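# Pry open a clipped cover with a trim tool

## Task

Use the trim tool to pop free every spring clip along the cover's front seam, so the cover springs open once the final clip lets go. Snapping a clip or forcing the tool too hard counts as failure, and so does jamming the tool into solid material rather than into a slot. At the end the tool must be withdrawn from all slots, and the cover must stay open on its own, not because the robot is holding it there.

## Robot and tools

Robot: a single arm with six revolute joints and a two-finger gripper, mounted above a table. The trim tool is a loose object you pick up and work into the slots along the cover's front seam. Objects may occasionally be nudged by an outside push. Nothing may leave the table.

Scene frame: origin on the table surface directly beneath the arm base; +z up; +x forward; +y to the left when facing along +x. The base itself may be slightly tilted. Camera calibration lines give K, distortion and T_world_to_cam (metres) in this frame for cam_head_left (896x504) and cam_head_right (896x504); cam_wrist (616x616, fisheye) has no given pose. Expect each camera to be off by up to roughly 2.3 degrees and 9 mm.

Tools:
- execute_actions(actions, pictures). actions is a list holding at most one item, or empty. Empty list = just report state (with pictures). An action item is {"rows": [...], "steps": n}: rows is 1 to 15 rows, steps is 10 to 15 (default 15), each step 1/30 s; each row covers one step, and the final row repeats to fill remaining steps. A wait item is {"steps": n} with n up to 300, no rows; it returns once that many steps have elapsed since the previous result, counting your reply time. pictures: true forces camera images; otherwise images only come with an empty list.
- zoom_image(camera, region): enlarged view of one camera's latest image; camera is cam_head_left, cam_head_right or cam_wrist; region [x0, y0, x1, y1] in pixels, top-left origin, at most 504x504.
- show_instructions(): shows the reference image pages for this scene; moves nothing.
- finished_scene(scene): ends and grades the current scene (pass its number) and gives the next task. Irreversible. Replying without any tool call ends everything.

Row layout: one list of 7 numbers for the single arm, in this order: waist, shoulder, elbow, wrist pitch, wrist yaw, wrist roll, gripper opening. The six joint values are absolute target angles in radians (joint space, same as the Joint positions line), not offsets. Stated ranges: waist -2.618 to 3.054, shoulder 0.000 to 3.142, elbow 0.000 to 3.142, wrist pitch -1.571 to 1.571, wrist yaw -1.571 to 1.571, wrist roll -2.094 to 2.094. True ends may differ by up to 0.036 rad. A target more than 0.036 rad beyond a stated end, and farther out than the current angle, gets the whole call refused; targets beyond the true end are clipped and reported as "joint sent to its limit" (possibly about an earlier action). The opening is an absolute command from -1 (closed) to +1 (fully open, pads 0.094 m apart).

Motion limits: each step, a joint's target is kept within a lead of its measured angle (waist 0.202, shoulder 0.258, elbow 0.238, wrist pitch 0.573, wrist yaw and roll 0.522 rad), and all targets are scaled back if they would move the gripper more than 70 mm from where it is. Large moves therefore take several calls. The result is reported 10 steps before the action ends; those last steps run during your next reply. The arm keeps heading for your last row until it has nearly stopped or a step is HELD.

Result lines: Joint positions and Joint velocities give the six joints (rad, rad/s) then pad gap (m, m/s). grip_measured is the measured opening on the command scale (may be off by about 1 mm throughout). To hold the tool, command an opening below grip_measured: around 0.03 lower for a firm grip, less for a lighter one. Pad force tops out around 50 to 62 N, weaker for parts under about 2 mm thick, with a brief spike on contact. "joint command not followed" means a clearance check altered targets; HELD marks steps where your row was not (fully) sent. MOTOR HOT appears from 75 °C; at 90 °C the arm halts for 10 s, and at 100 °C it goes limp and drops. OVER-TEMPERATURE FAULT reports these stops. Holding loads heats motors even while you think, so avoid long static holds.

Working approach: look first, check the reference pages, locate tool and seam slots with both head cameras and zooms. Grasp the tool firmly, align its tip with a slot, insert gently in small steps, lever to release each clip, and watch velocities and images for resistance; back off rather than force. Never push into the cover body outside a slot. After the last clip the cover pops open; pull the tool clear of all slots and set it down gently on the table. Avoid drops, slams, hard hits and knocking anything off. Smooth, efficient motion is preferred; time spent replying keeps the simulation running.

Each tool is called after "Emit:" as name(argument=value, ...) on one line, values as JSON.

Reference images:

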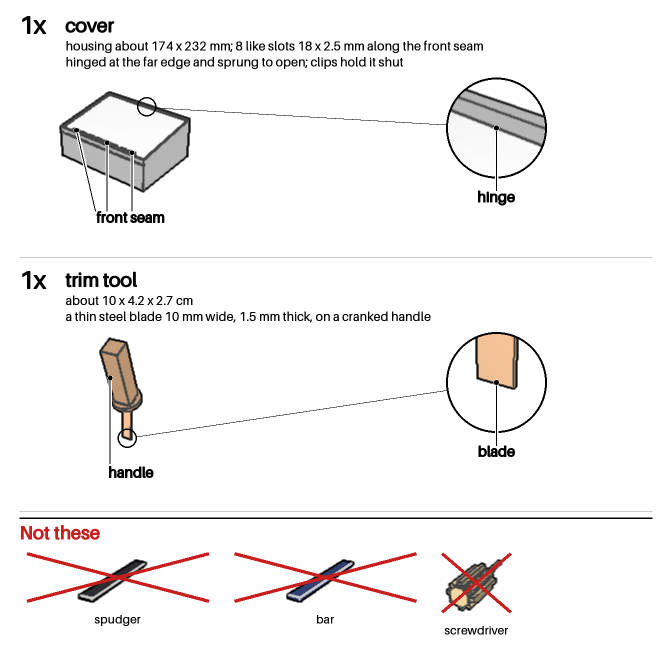

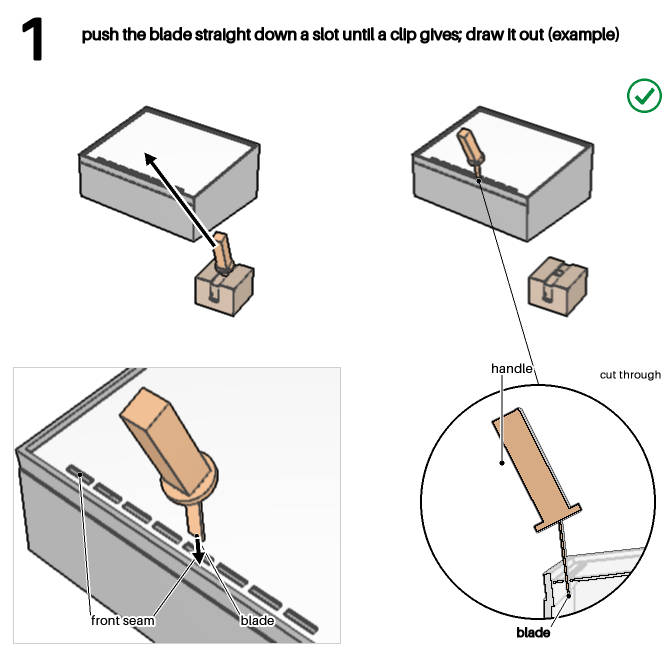

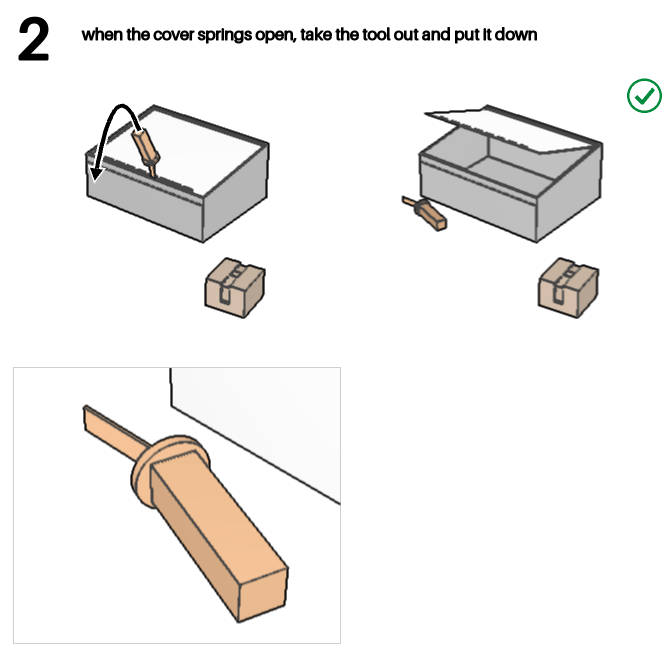

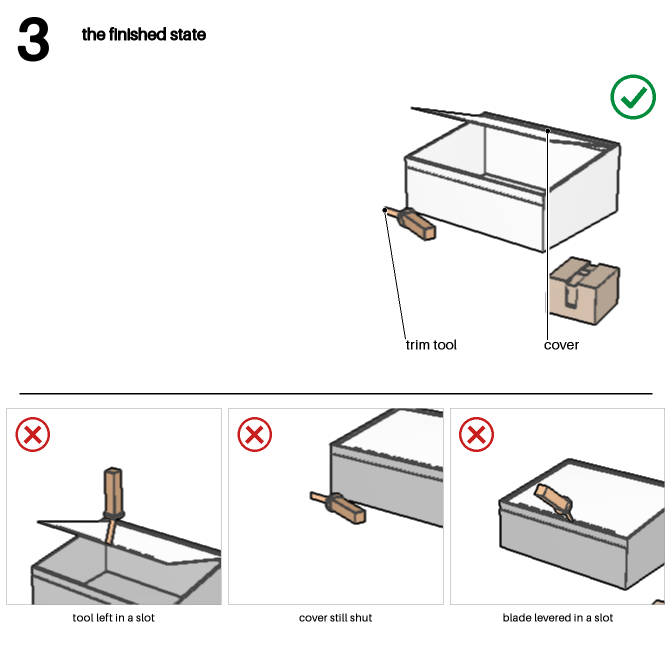

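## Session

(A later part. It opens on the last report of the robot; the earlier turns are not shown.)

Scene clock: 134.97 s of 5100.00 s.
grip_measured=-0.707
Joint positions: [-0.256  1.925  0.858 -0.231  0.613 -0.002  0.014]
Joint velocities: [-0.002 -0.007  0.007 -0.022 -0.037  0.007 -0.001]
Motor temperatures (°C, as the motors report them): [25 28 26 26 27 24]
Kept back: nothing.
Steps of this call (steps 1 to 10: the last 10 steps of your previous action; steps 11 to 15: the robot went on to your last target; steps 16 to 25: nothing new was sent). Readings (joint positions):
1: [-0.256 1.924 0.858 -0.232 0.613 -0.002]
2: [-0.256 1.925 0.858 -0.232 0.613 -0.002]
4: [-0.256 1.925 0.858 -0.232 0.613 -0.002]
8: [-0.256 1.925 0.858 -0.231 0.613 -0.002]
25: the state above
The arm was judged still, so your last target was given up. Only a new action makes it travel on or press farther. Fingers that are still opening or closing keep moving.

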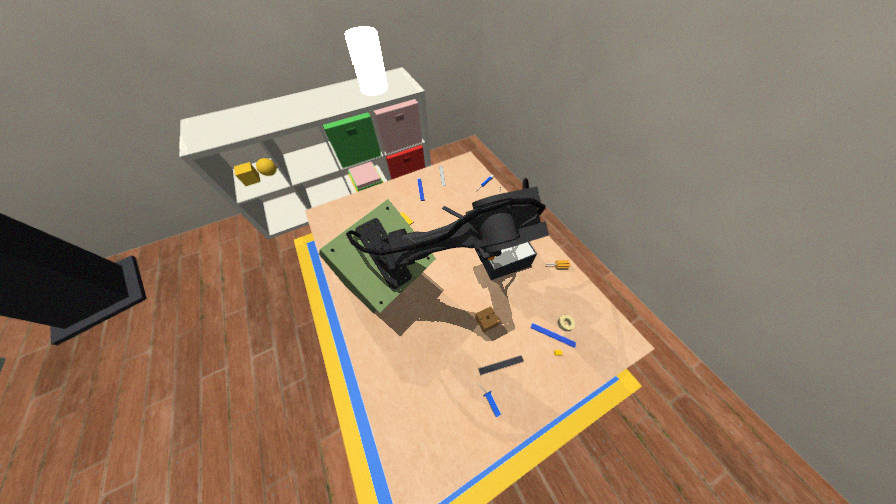

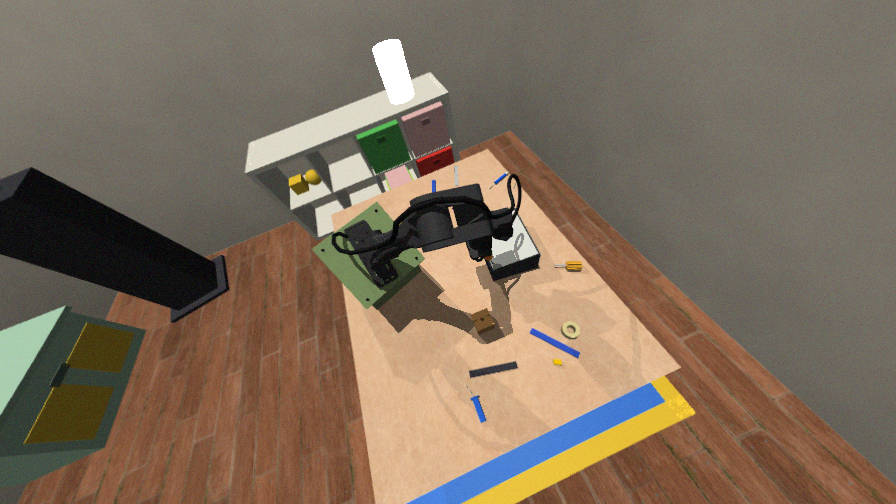

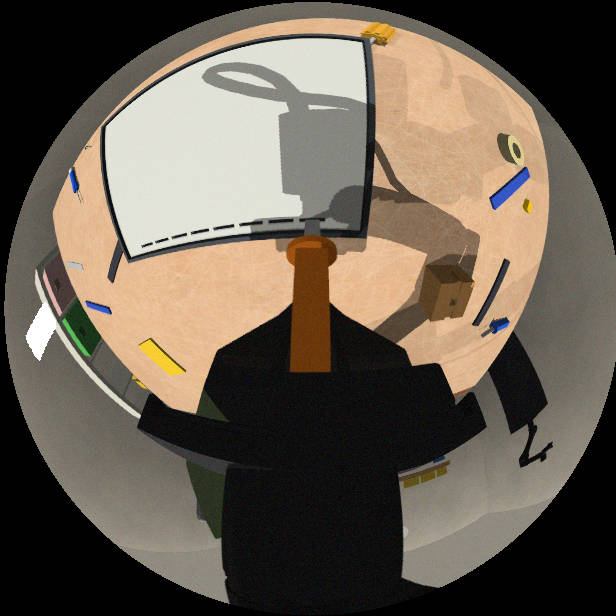

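Emit:
execute_actions(actions=[{"rows": [[-0.262,1.942,0.84,-0.217,0.605,-0.004,-0.745],[-0.264,1.944,0.84,-0.216,0.605,-0.005,-0.745],[-0.266,1.945,0.84,-0.215,0.605,-0.006,-0.745],[-0.267,1.946,0.84,-0.214,0.605,-0.007,-0.745],[-0.268,1.947,0.84,-0.213,0.605,-0.008,-0.745],[-0.269,1.948,0.84,-0.212,0.605,-0.009,-0.745],[-0.270,1.949,0.84,-0.211,0.605,-0.010,-0.745],[-0.270,1.950,0.84,-0.210,0.605,-0.010,-0.745],[-0.270,1.951,0.84,-0.209,0.605,-0.010,-0.745],[-0.270,1.952,0.84,-0.208,0.605,-0.010,-0.745],[-0.270,1.952,0.84,-0.207,0.605,-0.010,-0.745],[-0.270,1.952,0.84,-0.206,0.605,-0.010,-0.745]], "steps": 15}])

Emit:
execute_actions(actions=[{"steps": 25}], pictures=true)

Emit:
zoom_image(camera="cam_wrist", region=[285, 195, 345, 235])

Scene clock: 137.23 s of 5100.00 s.
grip_measured=-0.707
Joint positions: [-0.258  1.925  0.858 -0.229  0.613 -0.002  0.014]
Joint velocities: [-0.037 -0.007 -0.002  0.022 -0.037  0.007 -0.   ]
Motor temperatures (°C, as the motors report them): [25 28 26 26 27 24]
Steps of this call (steps 1 to 63: nothing new was sent; steps 64 to 68: the first 5 steps of this action). Readings (joint positions):
64: [-0.256 1.925 0.858 -0.231 0.613 -0.002]
65: [-0.256 1.925 0.858 -0.230 0.613 -0.002]
67: [-0.257 1.925 0.858 -0.229 0.613 -0.002]
68: the state above

Scene clock: 138.07 s of 5100.00 s.
grip_measured=-0.707
Joint positions: [-0.265  1.934  0.858 -0.215  0.613 -0.002  0.014]
Joint velocities: [ 0.002  0.002  0.002  0.022 -0.051 -0.037  0.   ]
Motor temperatures (°C, as the motors report them): [25 28 26 26 27 24]
Kept back: nothing.
Steps of this call (steps 1 to 10: the last 10 steps of your previous action; steps 11 to 25: the robot went on to your last target). Readings (joint positions):
1: [-0.259 1.925 0.858 -0.228 0.613 -0.002]
2: [-0.261 1.925 0.858 -0.227 0.613 -0.002]
4: [-0.264 1.925 0.858 -0.224 0.613 -0.002]
8: [-0.265 1.932 0.858 -0.218 0.613 -0.002]
25: the state above

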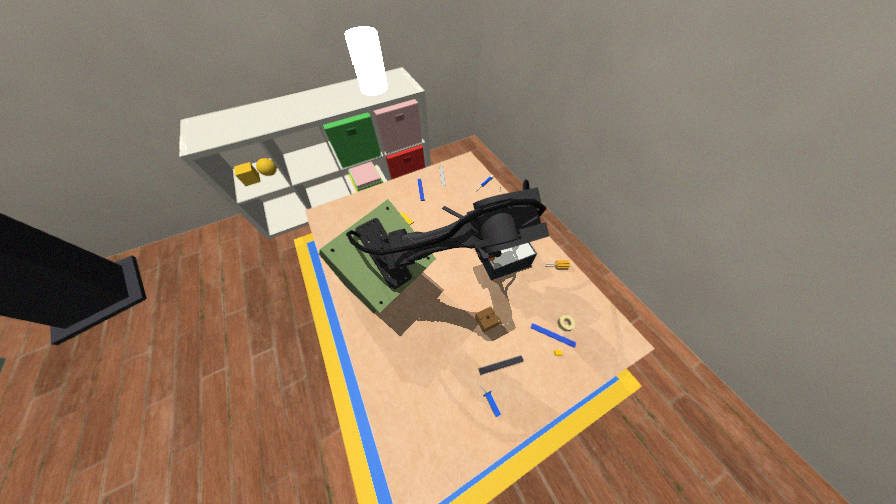

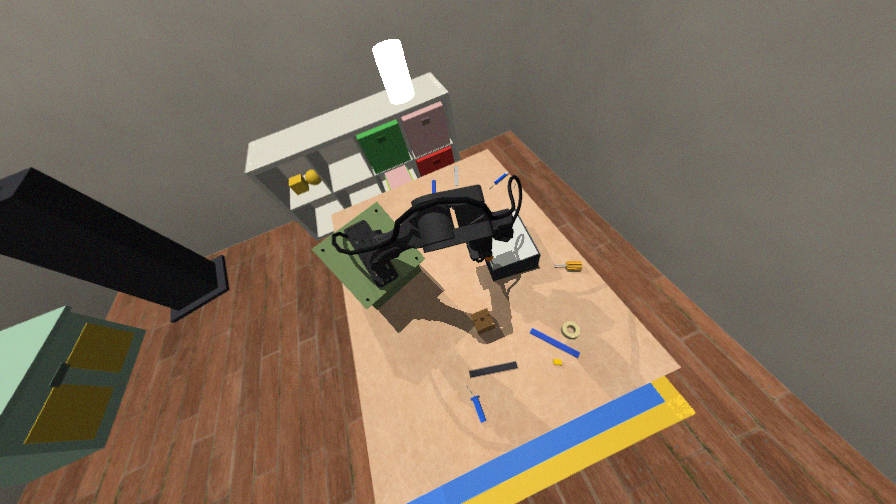

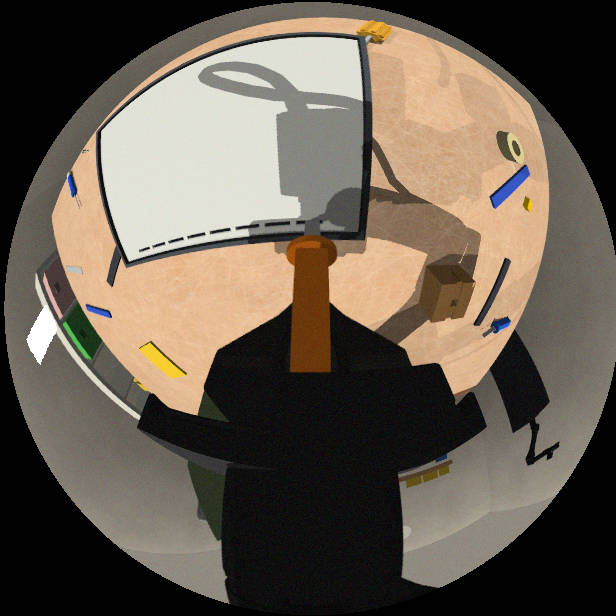

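Region (285, 195, 345, 235) of cam_wrist's 616x616 image, scaled by 8.400, with more detail than that image has.

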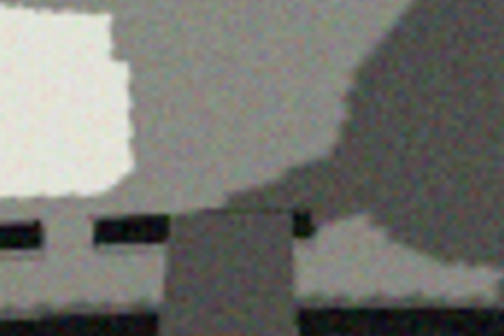

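Emit:
execute_actions(actions=[{"rows": [[-0.262,1.954,0.84,-0.206,0.605,-0.010,-0.745],[-0.262,1.955,0.84,-0.205,0.605,-0.010,-0.745],[-0.262,1.956,0.84,-0.204,0.605,-0.010,-0.745],[-0.262,1.957,0.84,-0.203,0.605,-0.010,-0.745],[-0.262,1.958,0.84,-0.202,0.605,-0.010,-0.745],[-0.262,1.959,0.84,-0.201,0.605,-0.010,-0.745],[-0.262,1.960,0.84,-0.200,0.605,-0.010,-0.745],[-0.262,1.961,0.84,-0.199,0.605,-0.010,-0.745],[-0.262,1.962,0.84,-0.198,0.605,-0.010,-0.745],[-0.262,1.962,0.84,-0.197,0.605,-0.010,-0.745]], "steps": 15}])

Emit:
execute_actions(actions=[{"steps": 25}], pictures=true)

Emit:
zoom_image(camera="cam_wrist", region=[270, 190, 360, 250])

Scene clock: 139.53 s of 5100.00 s.
grip_measured=-0.707
Joint positions: [-0.265  1.934  0.858 -0.214  0.613 -0.002  0.014]
Joint velocities: [-0.007 -0.007 -0.007  0.007  0.007 -0.022 -0.001]
Motor temperatures (°C, as the motors report them): [25 28 26 26 27 24]
Steps of this call (steps 1 to 15: the robot went on to your last target; steps 16 to 39: nothing new was sent; steps 40 to 44: the first 5 steps of this action). Readings (joint positions):
40: [-0.265 1.934 0.858 -0.215 0.613 -0.002]
41: [-0.265 1.934 0.858 -0.215 0.613 -0.002]
43: [-0.265 1.934 0.858 -0.214 0.613 -0.002]
44: the state above

Scene clock: 140.37 s of 5100.00 s.
grip_measured=-0.707
Joint positions: [-0.265  1.94   0.858 -0.209  0.613 -0.002  0.014]
Joint velocities: [-0.017 -0.007 -0.022 -0.037  0.037 -0.037 -0.   ]
Motor temperatures (°C, as the motors report them): [25 28 26 26 27 24]
Kept back: nothing.
Steps of this call (steps 1 to 10: the last 10 steps of your previous action; steps 11 to 15: the robot went on to your last target; steps 16 to 25: nothing new was sent). Readings (joint positions):
1: [-0.265 1.934 0.858 -0.214 0.613 -0.002]
2: [-0.265 1.934 0.858 -0.213 0.613 -0.002]
4: [-0.265 1.938 0.858 -0.211 0.613 -0.002]
8: [-0.265 1.940 0.858 -0.209 0.613 -0.002]
25: the state above
The arm was judged still, so your last target was given up. Only a new action makes it travel on or press farther. Fingers that are still opening or closing keep moving.

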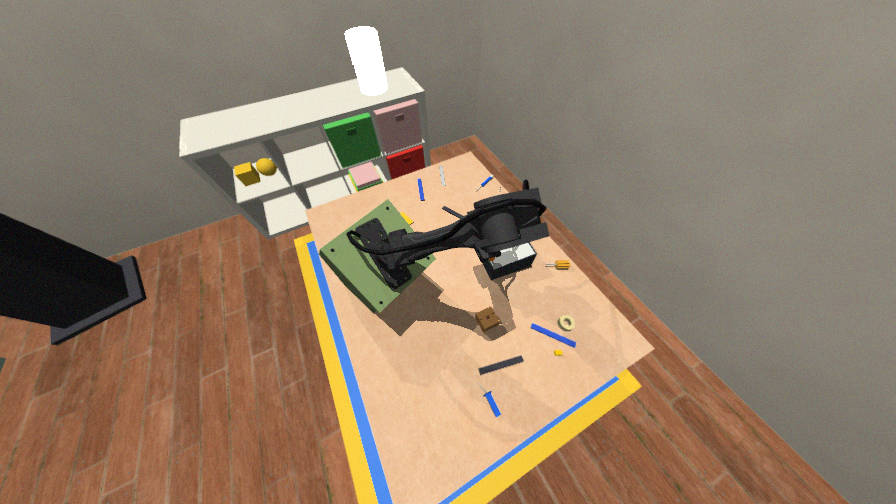

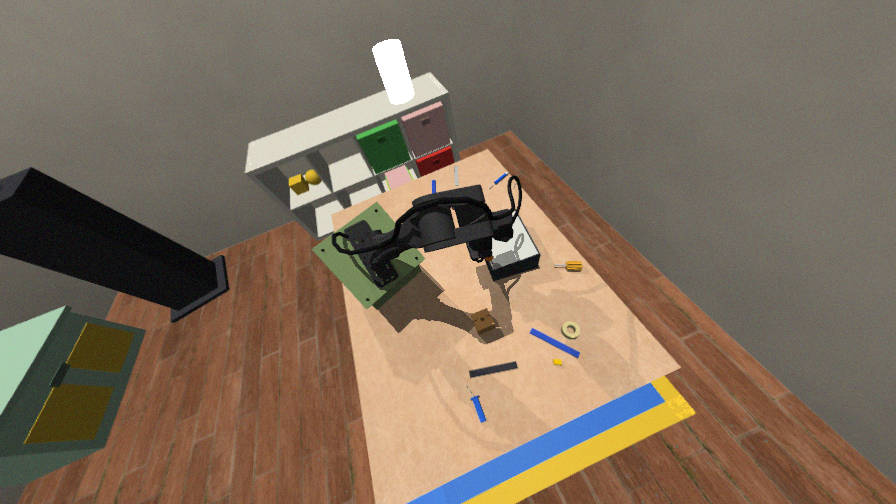

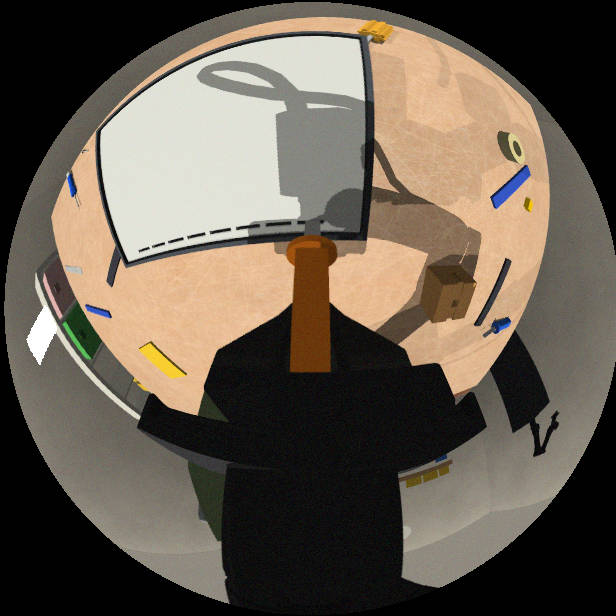

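Region (270, 190, 360, 250) of cam_wrist's 616x616 image, scaled by 5.600, with more detail than that image has.

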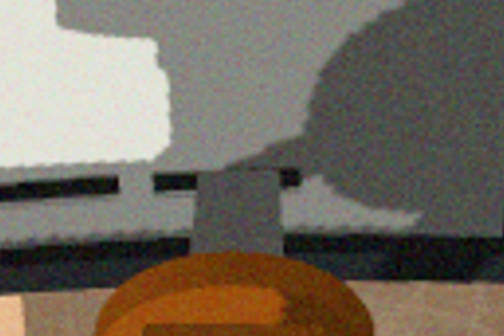

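Emit:
execute_actions(actions=[])

Scene clock: 143.40 s of 5100.00 s.
grip_measured=-0.707
Joint positions: [-0.265  1.94   0.858 -0.209  0.613 -0.002  0.014]
Joint velocities: [ 0.002  0.007 -0.002 -0.007 -0.037 -0.037 -0.   ]
Motor temperatures (°C, as the motors report them): [25 28 26 26 27 24]
Kept back: nothing.
Steps of this call (steps 1 to 90: nothing new was sent; then 0.03 s passed at rest). Readings (joint positions):
1: [-0.265 1.940 0.858 -0.209 0.613 -0.002]
2: [-0.265 1.940 0.858 -0.209 0.613 -0.002]
4: [-0.265 1.940 0.858 -0.209 0.613 -0.002]
8: [-0.265 1.940 0.858 -0.209 0.613 -0.002]
90: the state above

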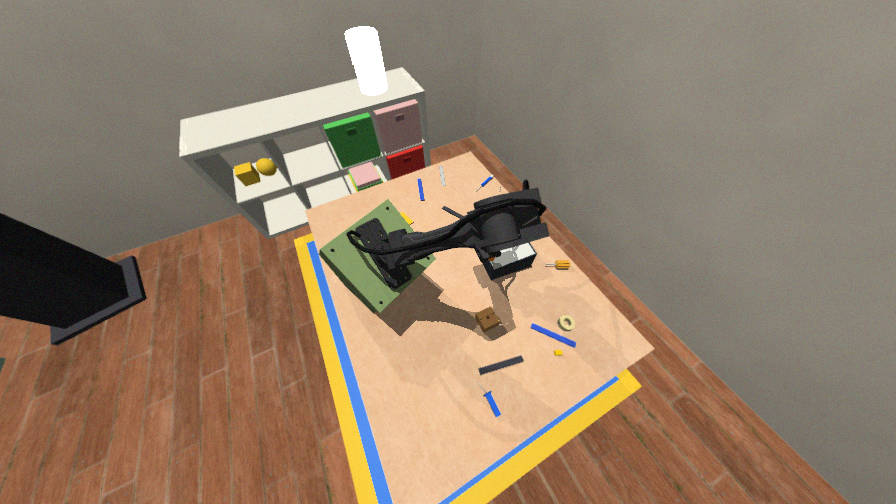

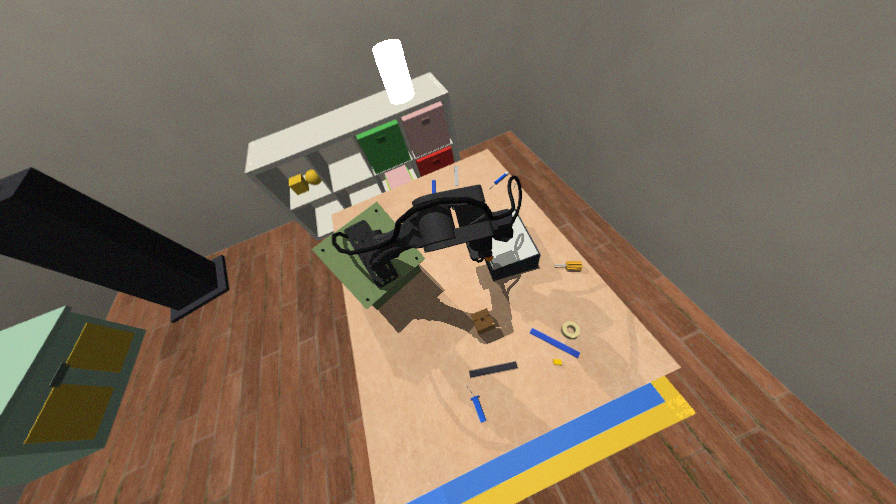

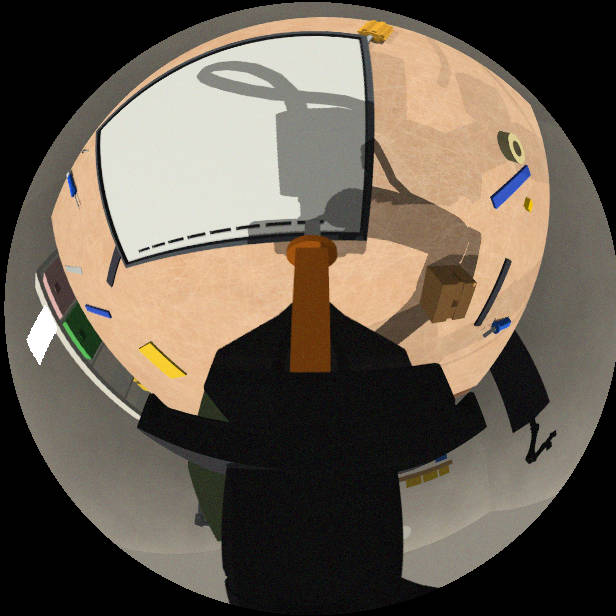

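Emit:
zoom_image(camera="cam_wrist", region=[285, 195, 345, 235])

Region (285, 195, 345, 235) of cam_wrist's 616x616 image, scaled by 8.400, with more detail than that image has.

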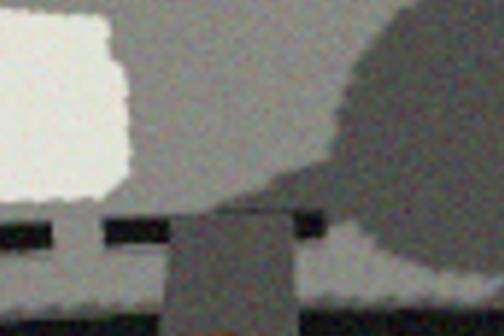

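Emit:
execute_actions(actions=[{"rows": [[-0.262,1.915,0.84,-0.233,0.605,-0.010,-0.745]], "steps": 15}])

Emit:
execute_actions(actions=[])

Emit:
zoom_image(camera="cam_wrist", region=[285, 195, 345, 235])

Scene clock: 146.67 s of 5100.00 s.
grip_measured=-0.707
Joint positions: [-0.265  1.931  0.858 -0.214  0.613 -0.002  0.014]
Joint velocities: [ 0.017 -0.027 -0.002  0.022 -0.037 -0.007 -0.002]
Motor temperatures (°C, as the motors report them): [25 28 26 26 27 24]
Steps of this call (steps 1 to 90: nothing new was sent; then 0.10 s passed at rest; steps 91 to 95: the first 5 steps of this action). Readings (joint positions):
91: [-0.265 1.938 0.858 -0.210 0.613 -0.002]
92: [-0.265 1.936 0.858 -0.210 0.613 -0.002]
94: [-0.265 1.932 0.858 -0.213 0.613 -0.002]
95: the state above

Scene clock: 147.00 s of 5100.00 s.
grip_measured=-0.707
Joint positions: [-0.265  1.931  0.858 -0.216  0.613 -0.002  0.014]
Joint velocities: [ 0.002 -0.002 -0.007 -0.022 -0.007 -0.007  0.   ]
Motor temperatures (°C, as the motors report them): [25 28 26 26 27 24]
Kept back: nothing.
Steps of this call (steps 1 to 10: the last 10 steps of your previous action). Readings (joint positions):
1: [-0.265 1.931 0.858 -0.214 0.613 -0.002]
2: [-0.265 1.931 0.858 -0.215 0.613 -0.002]
4: [-0.265 1.931 0.858 -0.216 0.613 -0.002]
8: [-0.265 1.931 0.858 -0.216 0.613 -0.002]
10: the state above

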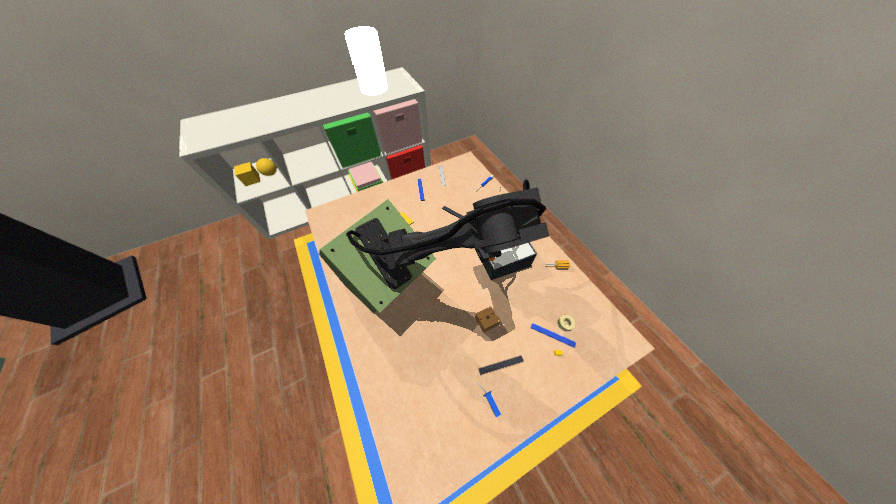

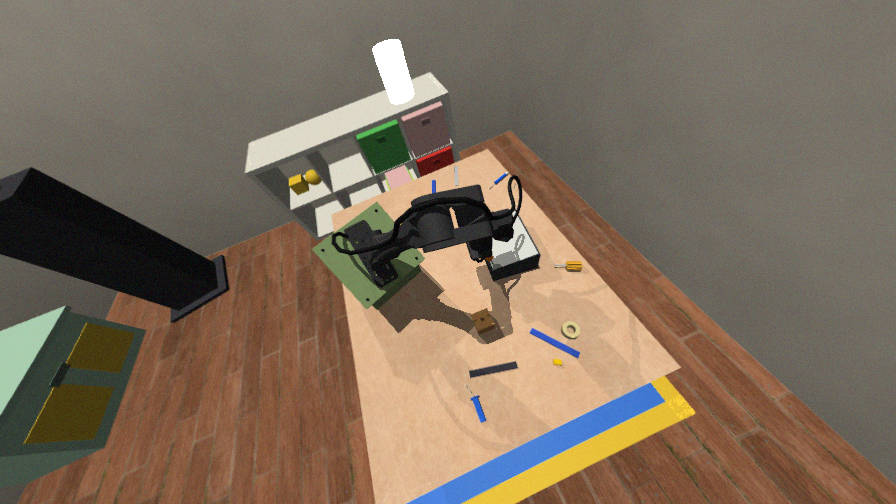

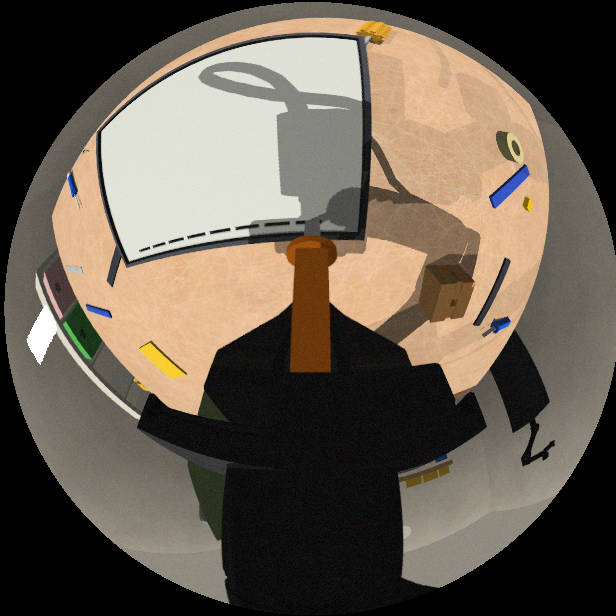

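Region (285, 195, 345, 235) of cam_wrist's 616x616 image, scaled by 8.400, with more detail than that image has.

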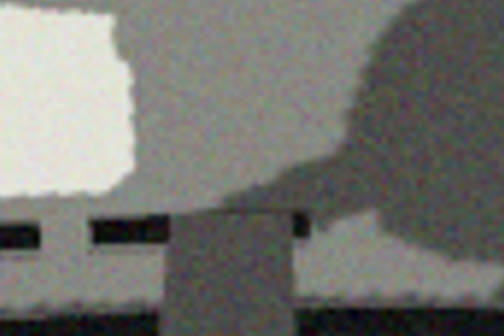

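Emit:
execute_actions(actions=[{"rows": [[-0.262,1.915,0.84,-0.240,0.605,-0.010,-0.745]], "steps": 15}])

Emit:
execute_actions(actions=[])

Emit:
zoom_image(camera="cam_wrist", region=[285, 195, 345, 235])

Scene clock: 148.07 s of 5100.00 s.
grip_measured=-0.707
Joint positions: [-0.265  1.931  0.858 -0.218  0.613 -0.002  0.014]
Joint velocities: [-0.012 -0.002 -0.007  0.007  0.037  0.022  0.   ]
Motor temperatures (°C, as the motors report them): [25 28 26 26 27 24]
Steps of this call (steps 1 to 15: the robot went on to your last target; steps 16 to 27: nothing new was sent; steps 28 to 32: the first 5 steps of this action). Readings (joint positions):
28: [-0.265 1.931 0.858 -0.217 0.613 -0.002]
29: [-0.265 1.931 0.858 -0.218 0.613 -0.002]
31: [-0.265 1.931 0.858 -0.218 0.613 -0.002]
32: the state above

Scene clock: 148.40 s of 5100.00 s.
grip_measured=-0.707
Joint positions: [-0.265  1.931  0.858 -0.218  0.613 -0.002  0.014]
Joint velocities: [-0.017 -0.007  0.017  0.022  0.007  0.037 -0.   ]
Motor temperatures (°C, as the motors report them): [25 28 26 26 27 24]
Kept back: nothing.
Steps of this call (steps 1 to 10: the last 10 steps of your previous action). Readings (joint positions):
1: [-0.265 1.931 0.858 -0.218 0.613 -0.002]
2: [-0.265 1.931 0.858 -0.218 0.613 -0.002]
4: [-0.265 1.931 0.858 -0.218 0.613 -0.002]
8: [-0.265 1.931 0.858 -0.218 0.613 -0.002]
10: the state above

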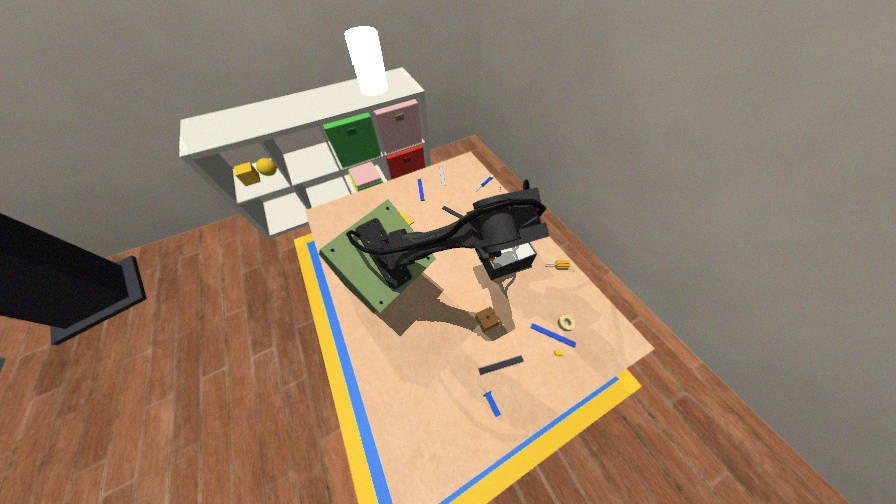

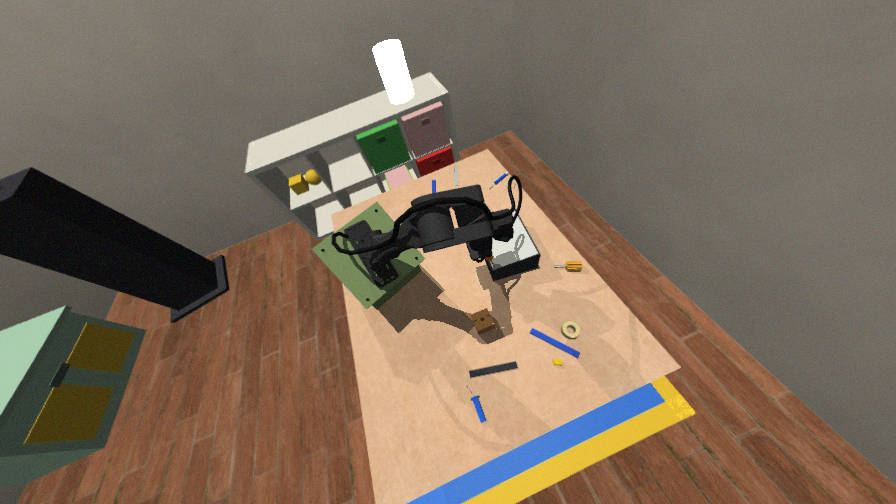

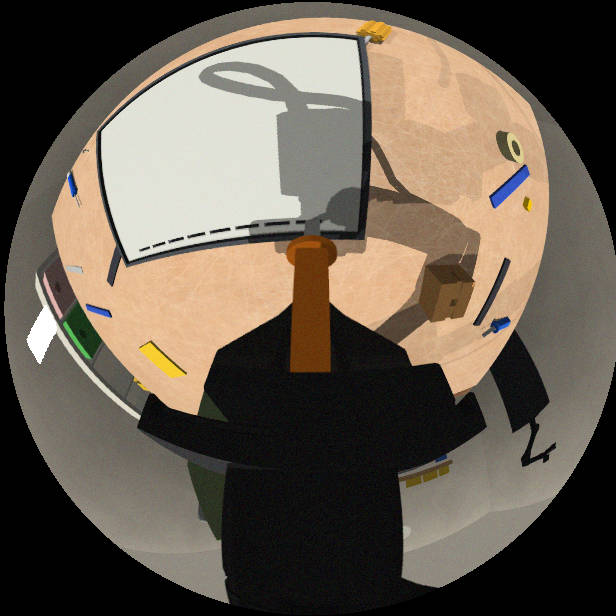

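Region (285, 195, 345, 235) of cam_wrist's 616x616 image, scaled by 8.400, with more detail than that image has.

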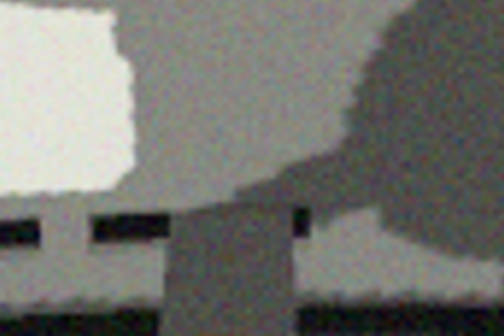

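Emit:
zoom_image(camera="cam_wrist", region=[294, 210, 330, 230])

Region (294, 210, 330, 230) of cam_wrist's 616x616 image, scaled by 14.000, with more detail than that image has.

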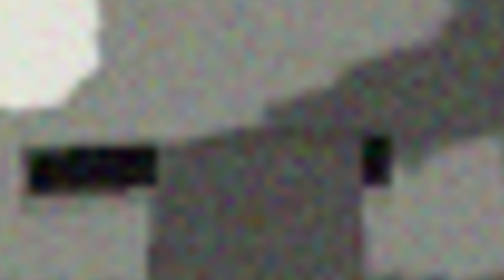

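Emit:
execute_actions(actions=[{"rows": [[-0.262,1.915,0.84,-0.248,0.605,-0.010,-0.745]], "steps": 15}])

Emit:
execute_actions(actions=[])

Emit:
zoom_image(camera="cam_wrist", region=[294, 210, 330, 230])

Scene clock: 149.97 s of 5100.00 s.
grip_measured=-0.707
Joint positions: [-0.265  1.931  0.858 -0.22   0.613 -0.002  0.014]
Joint velocities: [-0.007  0.002  0.007 -0.081  0.11   0.007  0.   ]
Motor temperatures (°C, as the motors report them): [25 28 26 26 27 24]
Steps of this call (steps 1 to 15: the robot went on to your last target; steps 16 to 42: nothing new was sent; steps 43 to 47: the first 5 steps of this action). Readings (joint positions):
43: [-0.265 1.931 0.858 -0.219 0.613 -0.002]
44: [-0.265 1.931 0.858 -0.219 0.613 -0.002]
46: [-0.265 1.931 0.858 -0.220 0.613 -0.002]
47: the state above

Scene clock: 150.30 s of 5100.00 s.
grip_measured=-0.707
Joint positions: [-0.265  1.931  0.858 -0.22   0.613 -0.002  0.014]
Joint velocities: [ 0.002 -0.002  0.012 -0.022  0.007 -0.066 -0.001]
Motor temperatures (°C, as the motors report them): [25 29 26 26 27 24]
Kept back: nothing.
Steps of this call (steps 1 to 10: the last 10 steps of your previous action). Readings (joint positions):
1: [-0.265 1.931 0.858 -0.220 0.613 -0.002]
2: [-0.265 1.931 0.858 -0.220 0.613 -0.002]
4: [-0.265 1.931 0.858 -0.220 0.613 -0.002]
8: [-0.265 1.931 0.858 -0.220 0.613 -0.002]
10: the state above

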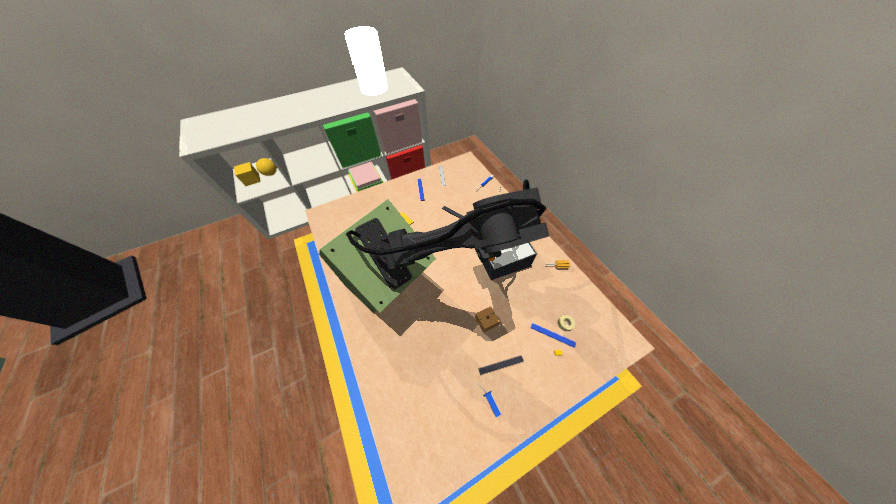

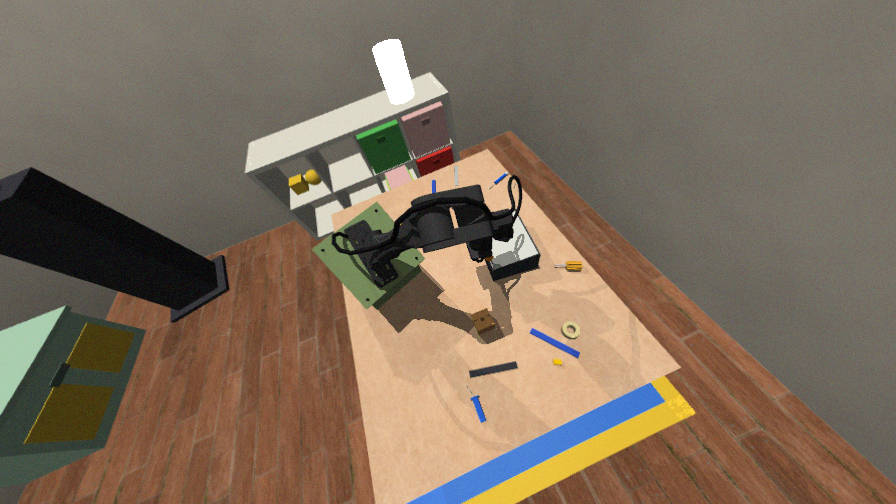

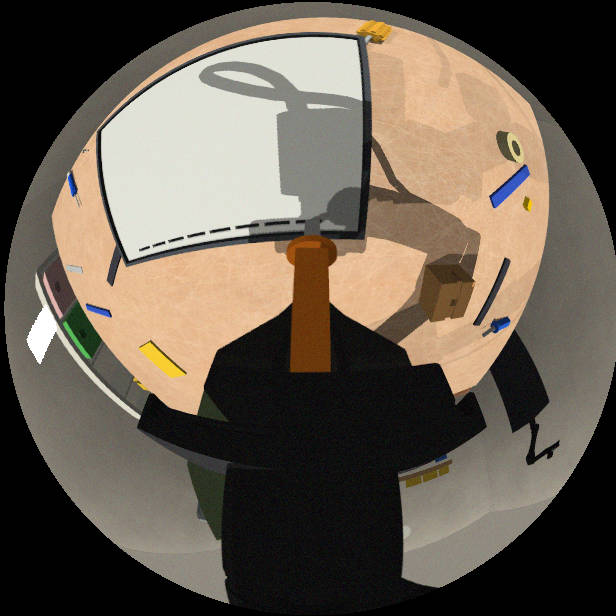

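Region (294, 210, 330, 230) of cam_wrist's 616x616 image, scaled by 14.000, with more detail than that image has.

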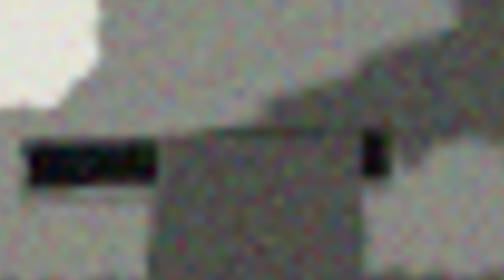

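Emit:
execute_actions(actions=[{"rows": [[-0.262,1.93,0.84,-0.225,0.605,-0.010,-0.745],[-0.262,1.94,0.84,-0.212,0.605,-0.010,-0.745],[-0.262,1.948,0.84,-0.205,0.605,-0.010,-0.745],[-0.262,1.951,0.84,-0.203,0.605,-0.010,-0.745],[-0.262,1.953,0.84,-0.202,0.605,-0.010,-0.745],[-0.262,1.955,0.84,-0.201,0.605,-0.010,-0.745],[-0.262,1.957,0.84,-0.199,0.605,-0.010,-0.745],[-0.262,1.959,0.84,-0.197,0.605,-0.010,-0.745],[-0.262,1.961,0.84,-0.195,0.605,-0.010,-0.745],[-0.262,1.963,0.84,-0.193,0.605,-0.010,-0.745]], "steps": 15}])

Emit:
execute_actions(actions=[])

Emit:
zoom_image(camera="cam_wrist", region=[285, 195, 345, 235])

Scene clock: 154.93 s of 5100.00 s.
grip_measured=-0.707
Joint positions: [-0.265  1.931  0.858 -0.217  0.613 -0.002  0.014]
Joint velocities: [-0.002  0.007  0.007  0.007 -0.066 -0.022 -0.001]
Motor temperatures (°C, as the motors report them): [25 29 26 26 27 24]
Steps of this call (steps 1 to 15: the robot went on to your last target; steps 16 to 90: nothing new was sent; then 1.47 s passed at rest; steps 91 to 95: the first 5 steps of this action). Readings (joint positions):
91: [-0.265 1.931 0.858 -0.220 0.613 -0.002]
92: [-0.265 1.931 0.858 -0.219 0.613 -0.002]
94: [-0.265 1.931 0.858 -0.217 0.613 -0.002]
95: the state above

Scene clock: 155.27 s of 5100.00 s.
grip_measured=-0.707
Joint positions: [-0.265  1.941  0.858 -0.208  0.613 -0.002  0.014]
Joint velocities: [ 0.002 -0.012 -0.012 -0.037 -0.022 -0.051  0.   ]
Motor temperatures (°C, as the motors report them): [25 29 26 26 27 24]
Kept back: nothing.
Steps of this call (steps 1 to 10: the last 10 steps of your previous action). Readings (joint positions):
1: [-0.265 1.931 0.858 -0.216 0.613 -0.002]
2: [-0.265 1.932 0.858 -0.216 0.613 -0.002]
4: [-0.265 1.937 0.858 -0.212 0.613 -0.002]
8: [-0.265 1.941 0.858 -0.208 0.613 -0.002]
10: the state above

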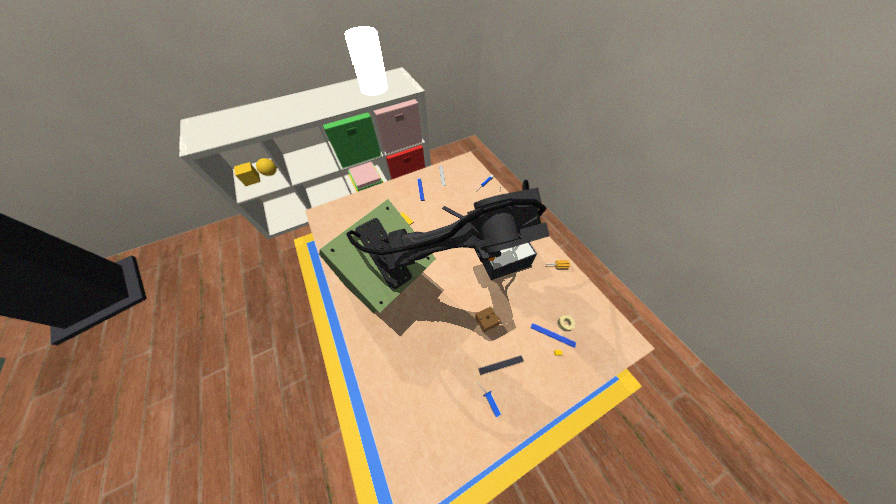

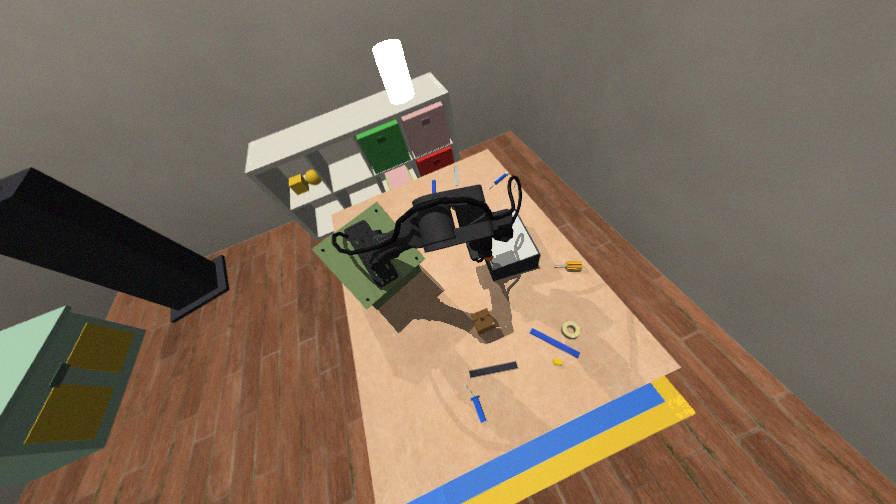

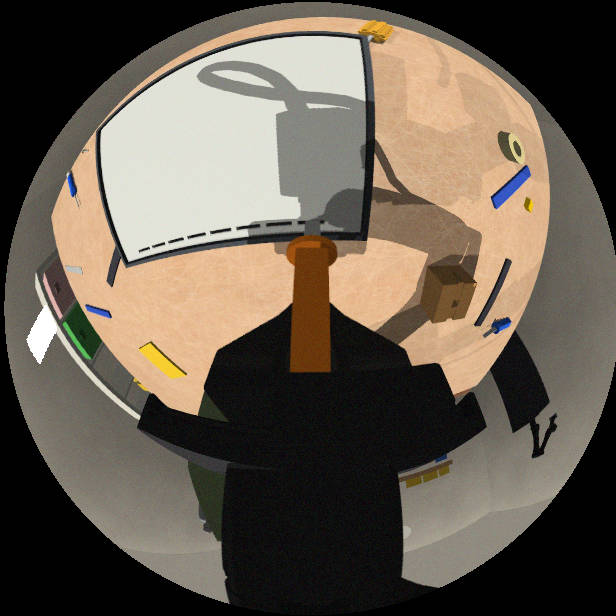

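Region (285, 195, 345, 235) of cam_wrist's 616x616 image, scaled by 8.400, with more detail than that image has.

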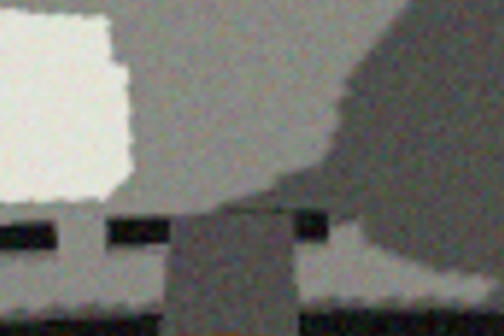

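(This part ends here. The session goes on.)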